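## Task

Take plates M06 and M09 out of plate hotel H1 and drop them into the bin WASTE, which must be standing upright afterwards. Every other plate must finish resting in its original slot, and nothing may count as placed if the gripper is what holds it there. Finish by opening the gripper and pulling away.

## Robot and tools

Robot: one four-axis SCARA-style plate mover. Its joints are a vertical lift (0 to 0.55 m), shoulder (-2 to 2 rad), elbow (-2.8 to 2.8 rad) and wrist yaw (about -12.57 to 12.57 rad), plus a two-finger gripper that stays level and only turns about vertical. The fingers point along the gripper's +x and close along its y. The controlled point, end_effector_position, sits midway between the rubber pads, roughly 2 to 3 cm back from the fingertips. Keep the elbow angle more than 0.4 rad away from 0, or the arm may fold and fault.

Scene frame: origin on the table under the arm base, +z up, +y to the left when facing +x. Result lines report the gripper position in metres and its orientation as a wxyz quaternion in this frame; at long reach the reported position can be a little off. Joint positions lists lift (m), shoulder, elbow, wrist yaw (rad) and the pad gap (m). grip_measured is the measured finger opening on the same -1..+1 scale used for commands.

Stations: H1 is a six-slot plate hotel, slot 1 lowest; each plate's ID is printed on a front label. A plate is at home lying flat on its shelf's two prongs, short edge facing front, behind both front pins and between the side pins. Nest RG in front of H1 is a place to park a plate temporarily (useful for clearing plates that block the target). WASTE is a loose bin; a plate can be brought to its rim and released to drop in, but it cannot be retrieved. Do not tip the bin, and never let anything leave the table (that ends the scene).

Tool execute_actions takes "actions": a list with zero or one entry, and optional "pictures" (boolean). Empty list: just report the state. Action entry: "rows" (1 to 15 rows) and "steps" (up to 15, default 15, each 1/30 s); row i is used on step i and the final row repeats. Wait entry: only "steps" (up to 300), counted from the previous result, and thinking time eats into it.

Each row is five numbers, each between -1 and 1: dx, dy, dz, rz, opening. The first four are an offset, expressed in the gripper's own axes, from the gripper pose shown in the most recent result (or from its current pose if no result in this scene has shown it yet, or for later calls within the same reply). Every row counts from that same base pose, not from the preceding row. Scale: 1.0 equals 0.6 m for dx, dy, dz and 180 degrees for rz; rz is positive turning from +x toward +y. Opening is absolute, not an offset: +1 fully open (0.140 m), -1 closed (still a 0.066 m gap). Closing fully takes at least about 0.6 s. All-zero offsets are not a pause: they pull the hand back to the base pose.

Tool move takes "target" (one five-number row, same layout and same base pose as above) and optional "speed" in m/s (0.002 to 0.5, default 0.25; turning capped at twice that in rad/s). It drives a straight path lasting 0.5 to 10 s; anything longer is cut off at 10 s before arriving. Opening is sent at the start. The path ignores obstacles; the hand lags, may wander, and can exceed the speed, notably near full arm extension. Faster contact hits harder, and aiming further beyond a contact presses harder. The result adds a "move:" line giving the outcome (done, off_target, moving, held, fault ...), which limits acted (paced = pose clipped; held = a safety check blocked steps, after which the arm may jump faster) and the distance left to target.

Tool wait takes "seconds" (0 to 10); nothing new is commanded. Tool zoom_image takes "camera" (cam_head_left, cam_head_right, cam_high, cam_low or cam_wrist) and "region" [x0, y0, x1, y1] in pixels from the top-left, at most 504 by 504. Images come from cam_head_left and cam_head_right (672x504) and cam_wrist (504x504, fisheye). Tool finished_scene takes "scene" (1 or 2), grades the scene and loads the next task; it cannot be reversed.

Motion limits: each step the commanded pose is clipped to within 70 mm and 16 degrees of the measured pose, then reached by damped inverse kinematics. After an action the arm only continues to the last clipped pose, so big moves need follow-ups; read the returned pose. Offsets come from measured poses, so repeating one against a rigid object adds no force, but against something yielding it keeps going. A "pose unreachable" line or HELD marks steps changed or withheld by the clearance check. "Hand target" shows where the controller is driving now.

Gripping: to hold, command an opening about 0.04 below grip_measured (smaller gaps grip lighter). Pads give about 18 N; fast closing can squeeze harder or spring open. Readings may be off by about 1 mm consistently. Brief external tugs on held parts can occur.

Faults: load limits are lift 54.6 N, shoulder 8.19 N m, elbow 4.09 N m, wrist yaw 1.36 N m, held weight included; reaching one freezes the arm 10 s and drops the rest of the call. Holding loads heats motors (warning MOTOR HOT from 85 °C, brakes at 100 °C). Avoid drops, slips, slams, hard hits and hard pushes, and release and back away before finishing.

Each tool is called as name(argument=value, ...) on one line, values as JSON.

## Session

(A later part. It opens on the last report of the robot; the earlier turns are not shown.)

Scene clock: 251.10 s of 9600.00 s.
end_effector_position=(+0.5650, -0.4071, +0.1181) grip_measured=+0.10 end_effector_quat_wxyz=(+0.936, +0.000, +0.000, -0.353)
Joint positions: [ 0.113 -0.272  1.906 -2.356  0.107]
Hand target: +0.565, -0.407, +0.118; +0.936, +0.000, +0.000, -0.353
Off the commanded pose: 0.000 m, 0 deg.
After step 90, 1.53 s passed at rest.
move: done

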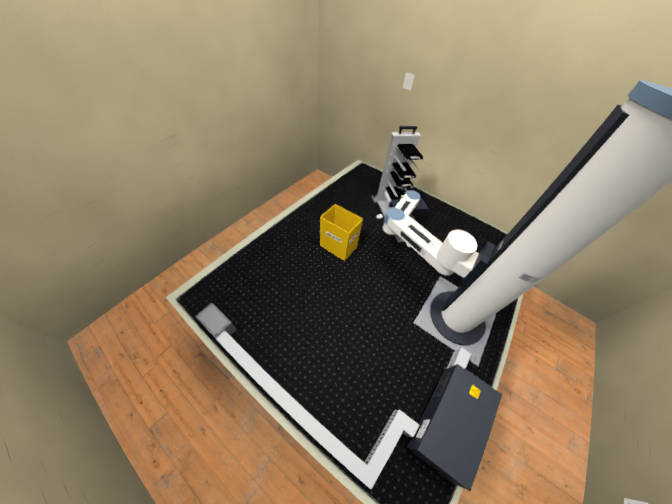

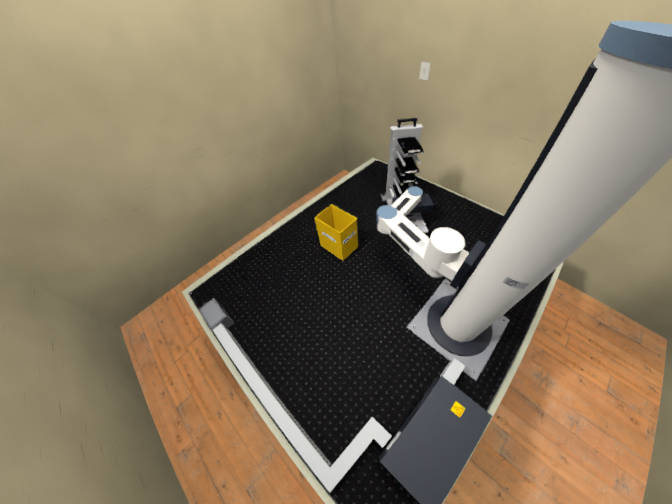

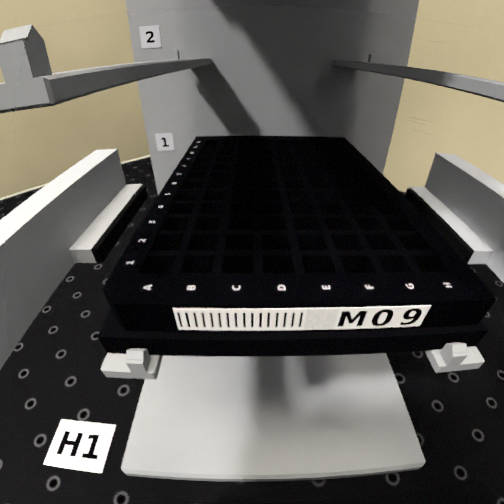

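Matches the earlier grasp view. Close, lift, retract.

execute_actions(actions=[{"rows": [[0,0,0,0,-0.2],[0,0,0,0,-0.3],[0,0,0,0,-0.35],[0,0,0,0,-0.38],[0,0,0,0,-0.4],[0,0,0,0,-0.42],[0,0,0,0,-0.44],[0,0,0,0,-0.46],[0,0,0,0,-0.48],[0,0,0,0,-0.5],[0,0,0,0,-0.52],[0,0,0,0,-0.54],[0,0,0,0,-0.55]], "steps": 15}], pictures=false)

move(target=[0, 0, 0.02, 0, -0.55], speed=0.03)

Scene clock: 258.70 s of 9600.00 s.
end_effector_position=(+0.5650, -0.4072, +0.1181) grip_measured=-0.51 end_effector_quat_wxyz=(+0.936, +0.000, +0.000, -0.353)
Joint positions: [ 0.113 -0.272  1.906 -2.356  0.084]
Hand target: +0.565, -0.407, +0.118; +0.936, +0.000, +0.000, -0.353
Off the commanded pose: 0.000 m, 0 deg.
Steps of this call (steps 1 to 90: nothing new was sent; then 4.10 s passed at rest; steps 91 to 105: all 15 steps of this action). Readings (end_effector_position):
91: (+0.5650, -0.4072, +0.1181)
92: (+0.5650, -0.4072, +0.1181)
94: (+0.5650, -0.4072, +0.1181)
98: (+0.5650, -0.4072, +0.1181)
105: the state above

Scene clock: 259.63 s of 9600.00 s.
end_effector_position=(+0.5650, -0.4072, +0.1301) grip_measured=-0.51 end_effector_quat_wxyz=(+0.936, +0.000, +0.000, -0.353)
Joint positions: [ 0.125 -0.272  1.906 -2.356  0.084]
Hand target: +0.565, -0.407, +0.130; +0.936, +0.000, +0.000, -0.353
Off the commanded pose: 0.000 m, 0 deg.
move: done

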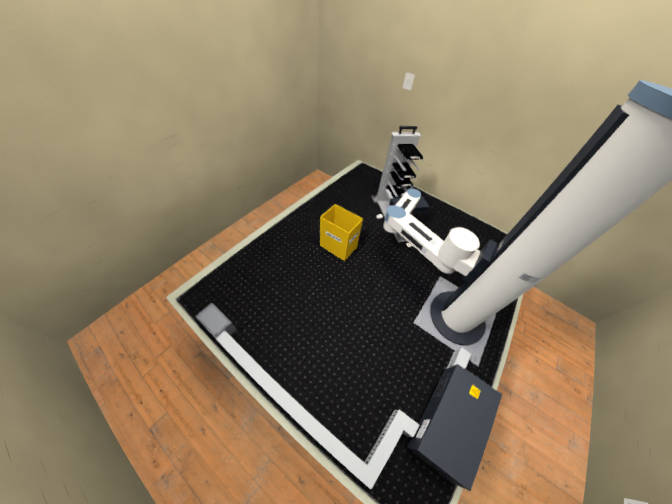

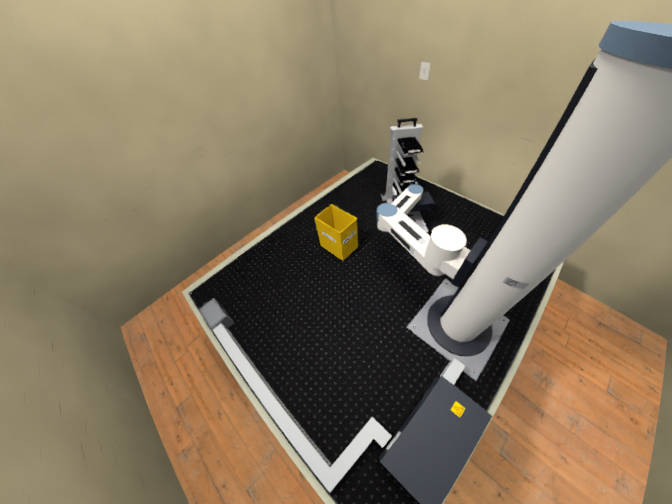

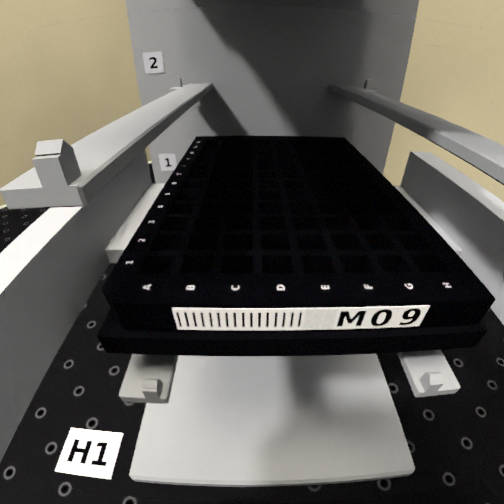

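move(target=[-0.27, 0, 0, 0, -0.55], speed=0.13)

move(target=[0, 0.1667, 0.1917, 0, -0.55], speed=0.2)

move(target=[-0.132, 0.4448, 0, 0.24, -0.55], speed=0.25)

Scene clock: 269.40 s of 9600.00 s.
end_effector_position=(+0.4433, -0.3000, +0.1301) grip_measured=-0.51 end_effector_quat_wxyz=(+0.935, +0.000, +0.000, -0.353)
Joint positions: [ 0.125  0.008  1.055 -1.785  0.084]
Hand target: +0.443, -0.300, +0.130; +0.936, +0.000, +0.000, -0.353
Off the commanded pose: 0.000 m, 0 deg.
After step 90, 5.23 s passed at rest.
move: done

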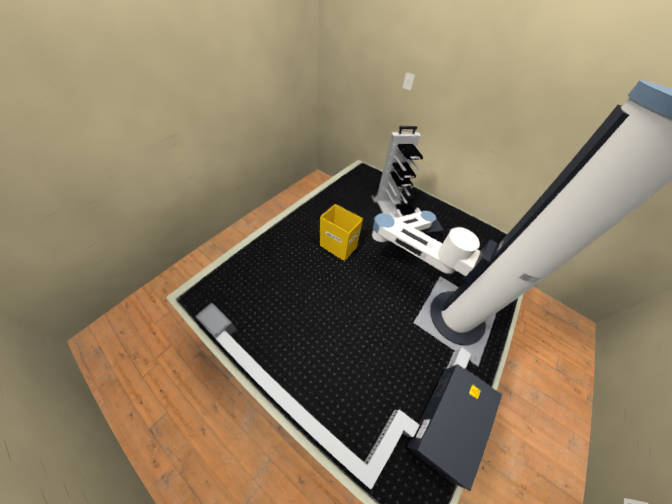

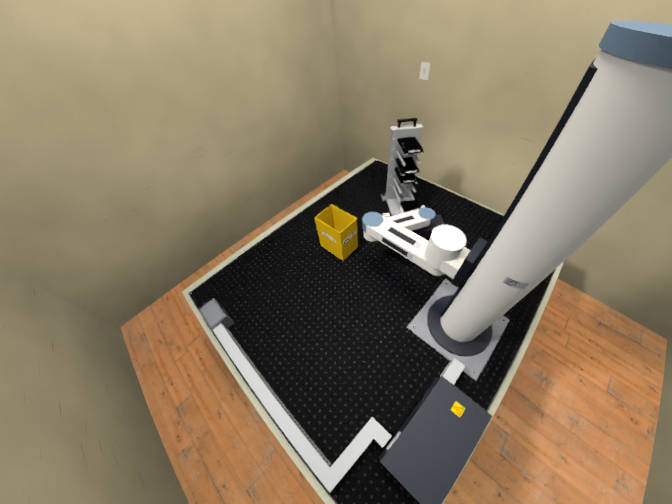

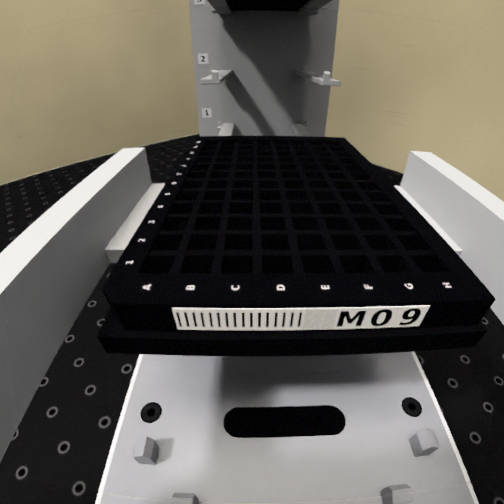

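Scene clock: 270.53 s of 9600.00 s.
end_effector_position=(+0.5096, -0.2250, +0.2451) grip_measured=-0.51 end_effector_quat_wxyz=(+0.936, +0.000, +0.000, -0.353)
Joint positions: [ 0.24   0.387  1.059 -2.168  0.084]
Hand target: +0.509, -0.225, +0.245; +0.935, +0.000, +0.000, -0.353
Off the commanded pose: 0.000 m, 0 deg.
move: done

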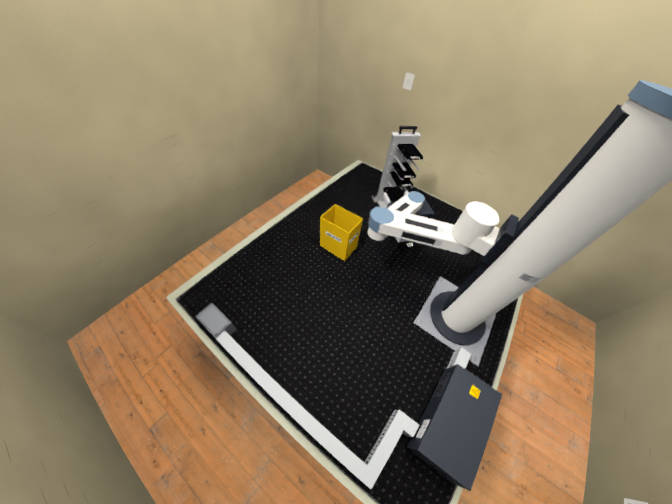

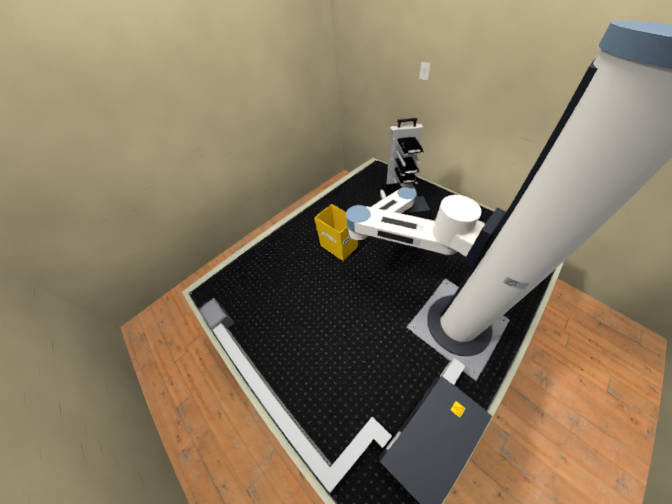

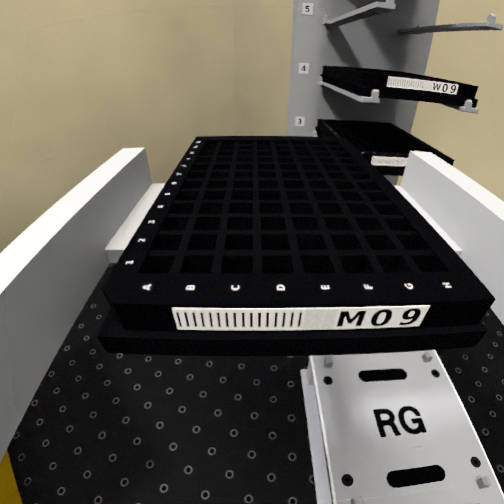

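Scene clock: 272.37 s of 9600.00 s.
end_effector_position=(+0.6265, +0.0277, +0.2451) grip_measured=-0.51 end_effector_quat_wxyz=(+1.000, +0.000, +0.000, +0.017)
Joint positions: [ 0.24   0.901  1.281 -2.149  0.084]
Hand target: +0.626, +0.028, +0.245; +1.000, +0.000, +0.000, +0.016
Off the commanded pose: 0.000 m, 0 deg.
move: done

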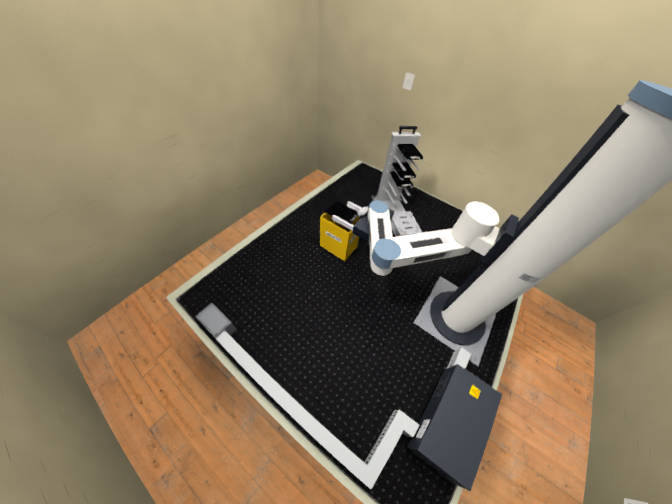

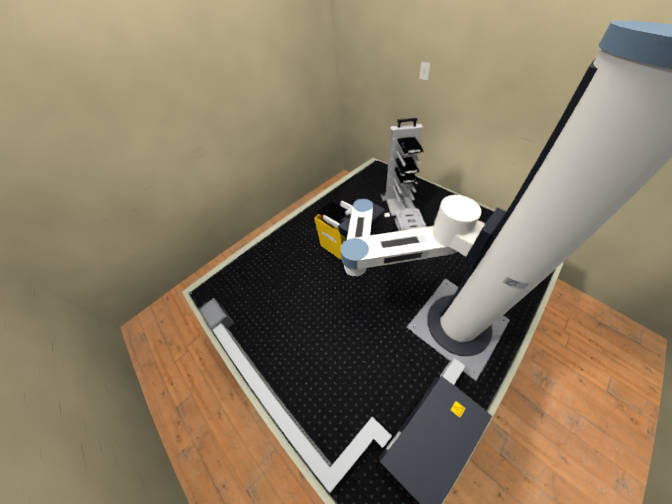

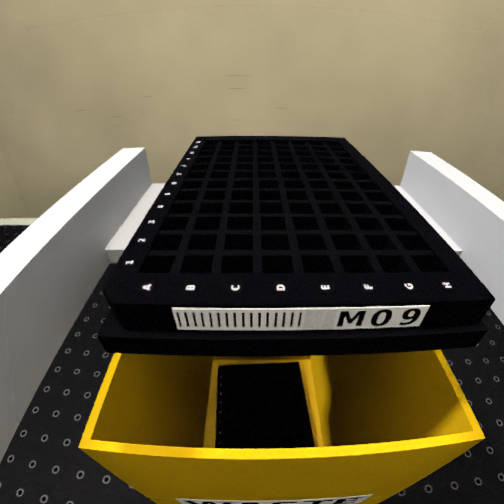

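move(target=[0, 0, -0.034, 0, -0.55], speed=0.04)

execute_actions(actions=[{"rows": [[0,0,0,0,0.5]], "steps": 15}])

Scene clock: 276.67 s of 9600.00 s.
end_effector_position=(+0.6265, +0.0277, +0.2247) grip_measured=-0.51 end_effector_quat_wxyz=(+1.000, +0.000, +0.000, +0.017)
Joint positions: [ 0.22   0.901  1.281 -2.149  0.084]
Hand target: +0.626, +0.028, +0.225; +1.000, +0.000, +0.000, +0.017
Off the commanded pose: 0.000 m, 0 deg.
After step 90, 0.57 s passed at rest.
move: done

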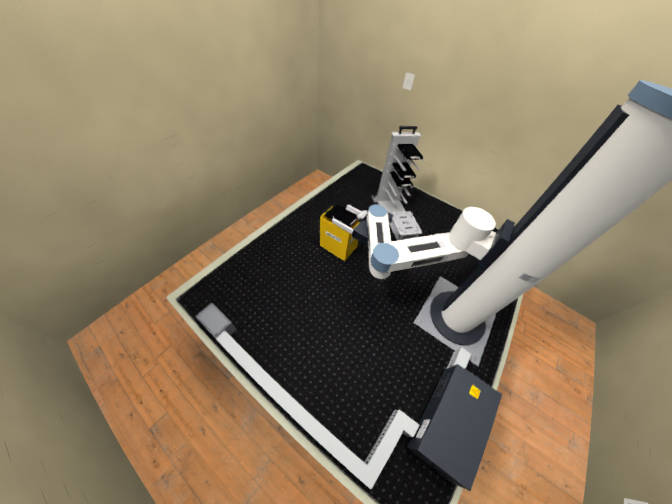

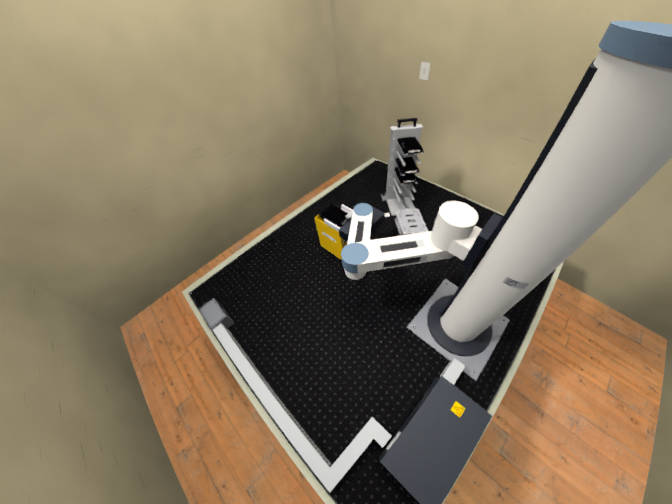

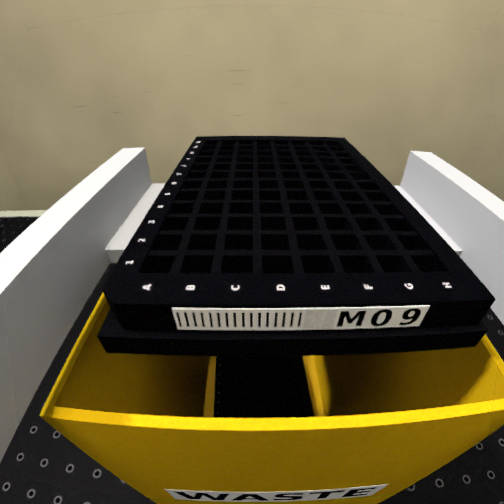

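Scene clock: 277.17 s of 9600.00 s.
end_effector_position=(+0.6265, +0.0277, +0.2247) grip_measured=+0.50 end_effector_quat_wxyz=(+1.000, +0.000, +0.000, +0.017)
Joint positions: [ 0.22   0.901  1.281 -2.149  0.121]
Hand target: +0.626, +0.028, +0.225; +1.000, +0.000, +0.000, +0.017
Off the commanded pose: 0.000 m, 0 deg.
Steps of this call (steps 1 to 15: all 15 steps of this action). Readings (end_effector_position):
1: (+0.6265, +0.0277, +0.2247)
2: (+0.6265, +0.0277, +0.2247)
4: (+0.6265, +0.0277, +0.2247)
8: (+0.6265, +0.0277, +0.2247)
15: the state above

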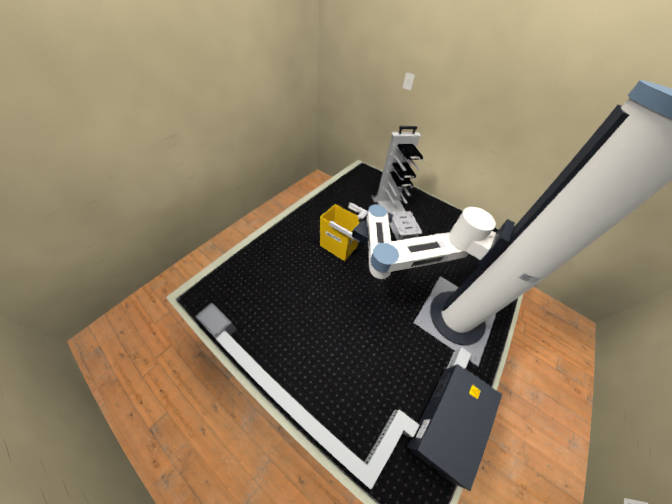

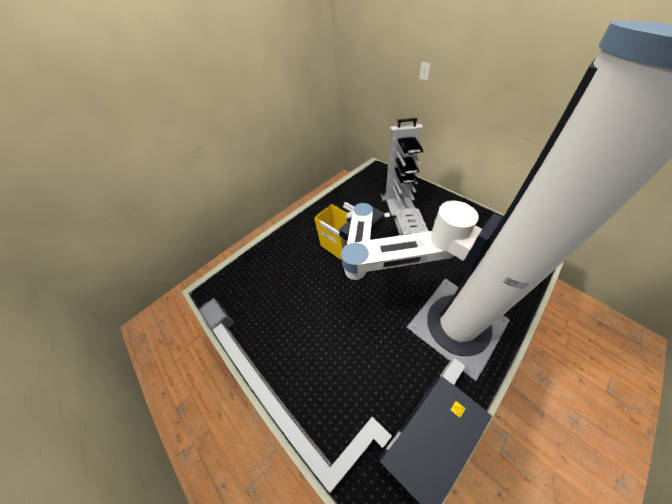

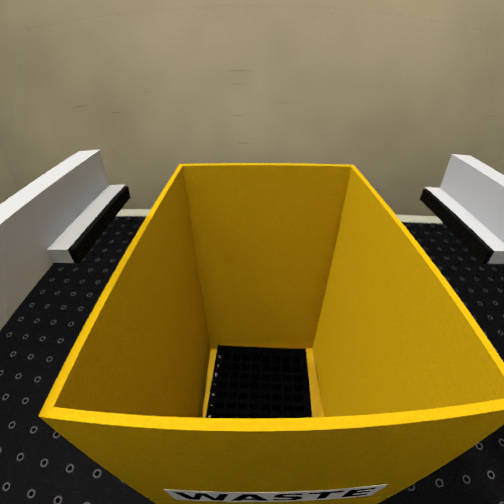

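Move clear, turning to check the hotel.

move(target=[-0.38, -0.45, 0.17, -0.24, 0.5], speed=0.35)

Scene clock: 281.37 s of 9600.00 s.
end_effector_position=(+0.4075, -0.2495, +0.3267) grip_measured=+0.50 end_effector_quat_wxyz=(+0.936, +0.000, +0.000, -0.353)
Joint positions: [ 0.322  0.105  0.785 -1.611  0.121]
Hand target: +0.408, -0.249, +0.327; +0.936, +0.000, +0.000, -0.353
Off the commanded pose: 0.000 m, 0 deg.
move: done

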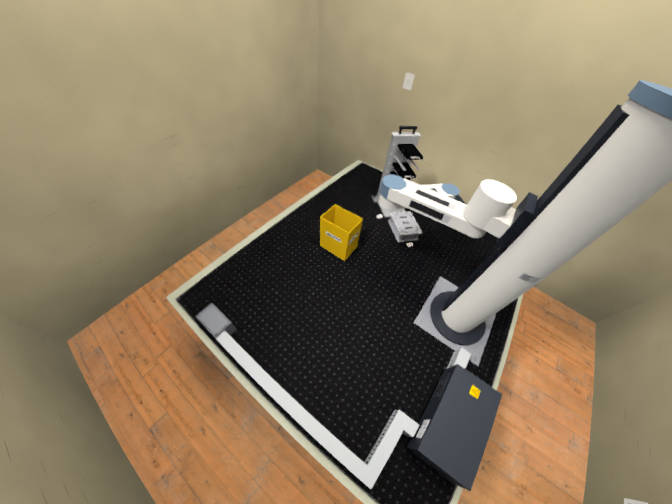

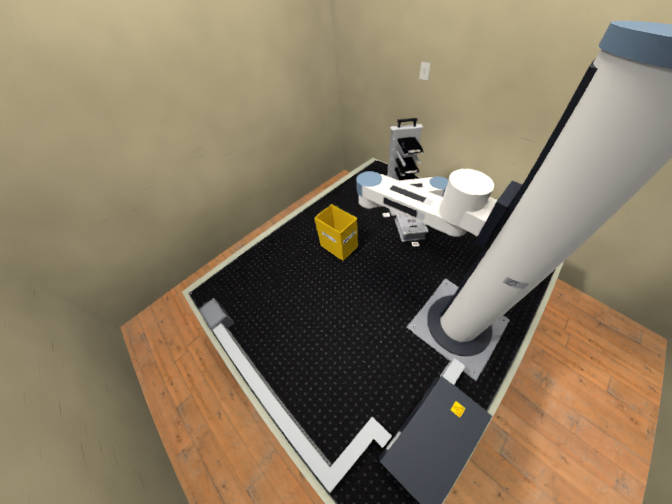

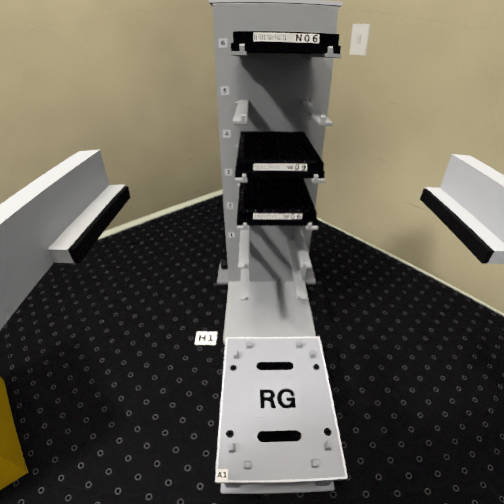

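finished_scene(scene=1)

The scene is finished: the task was done.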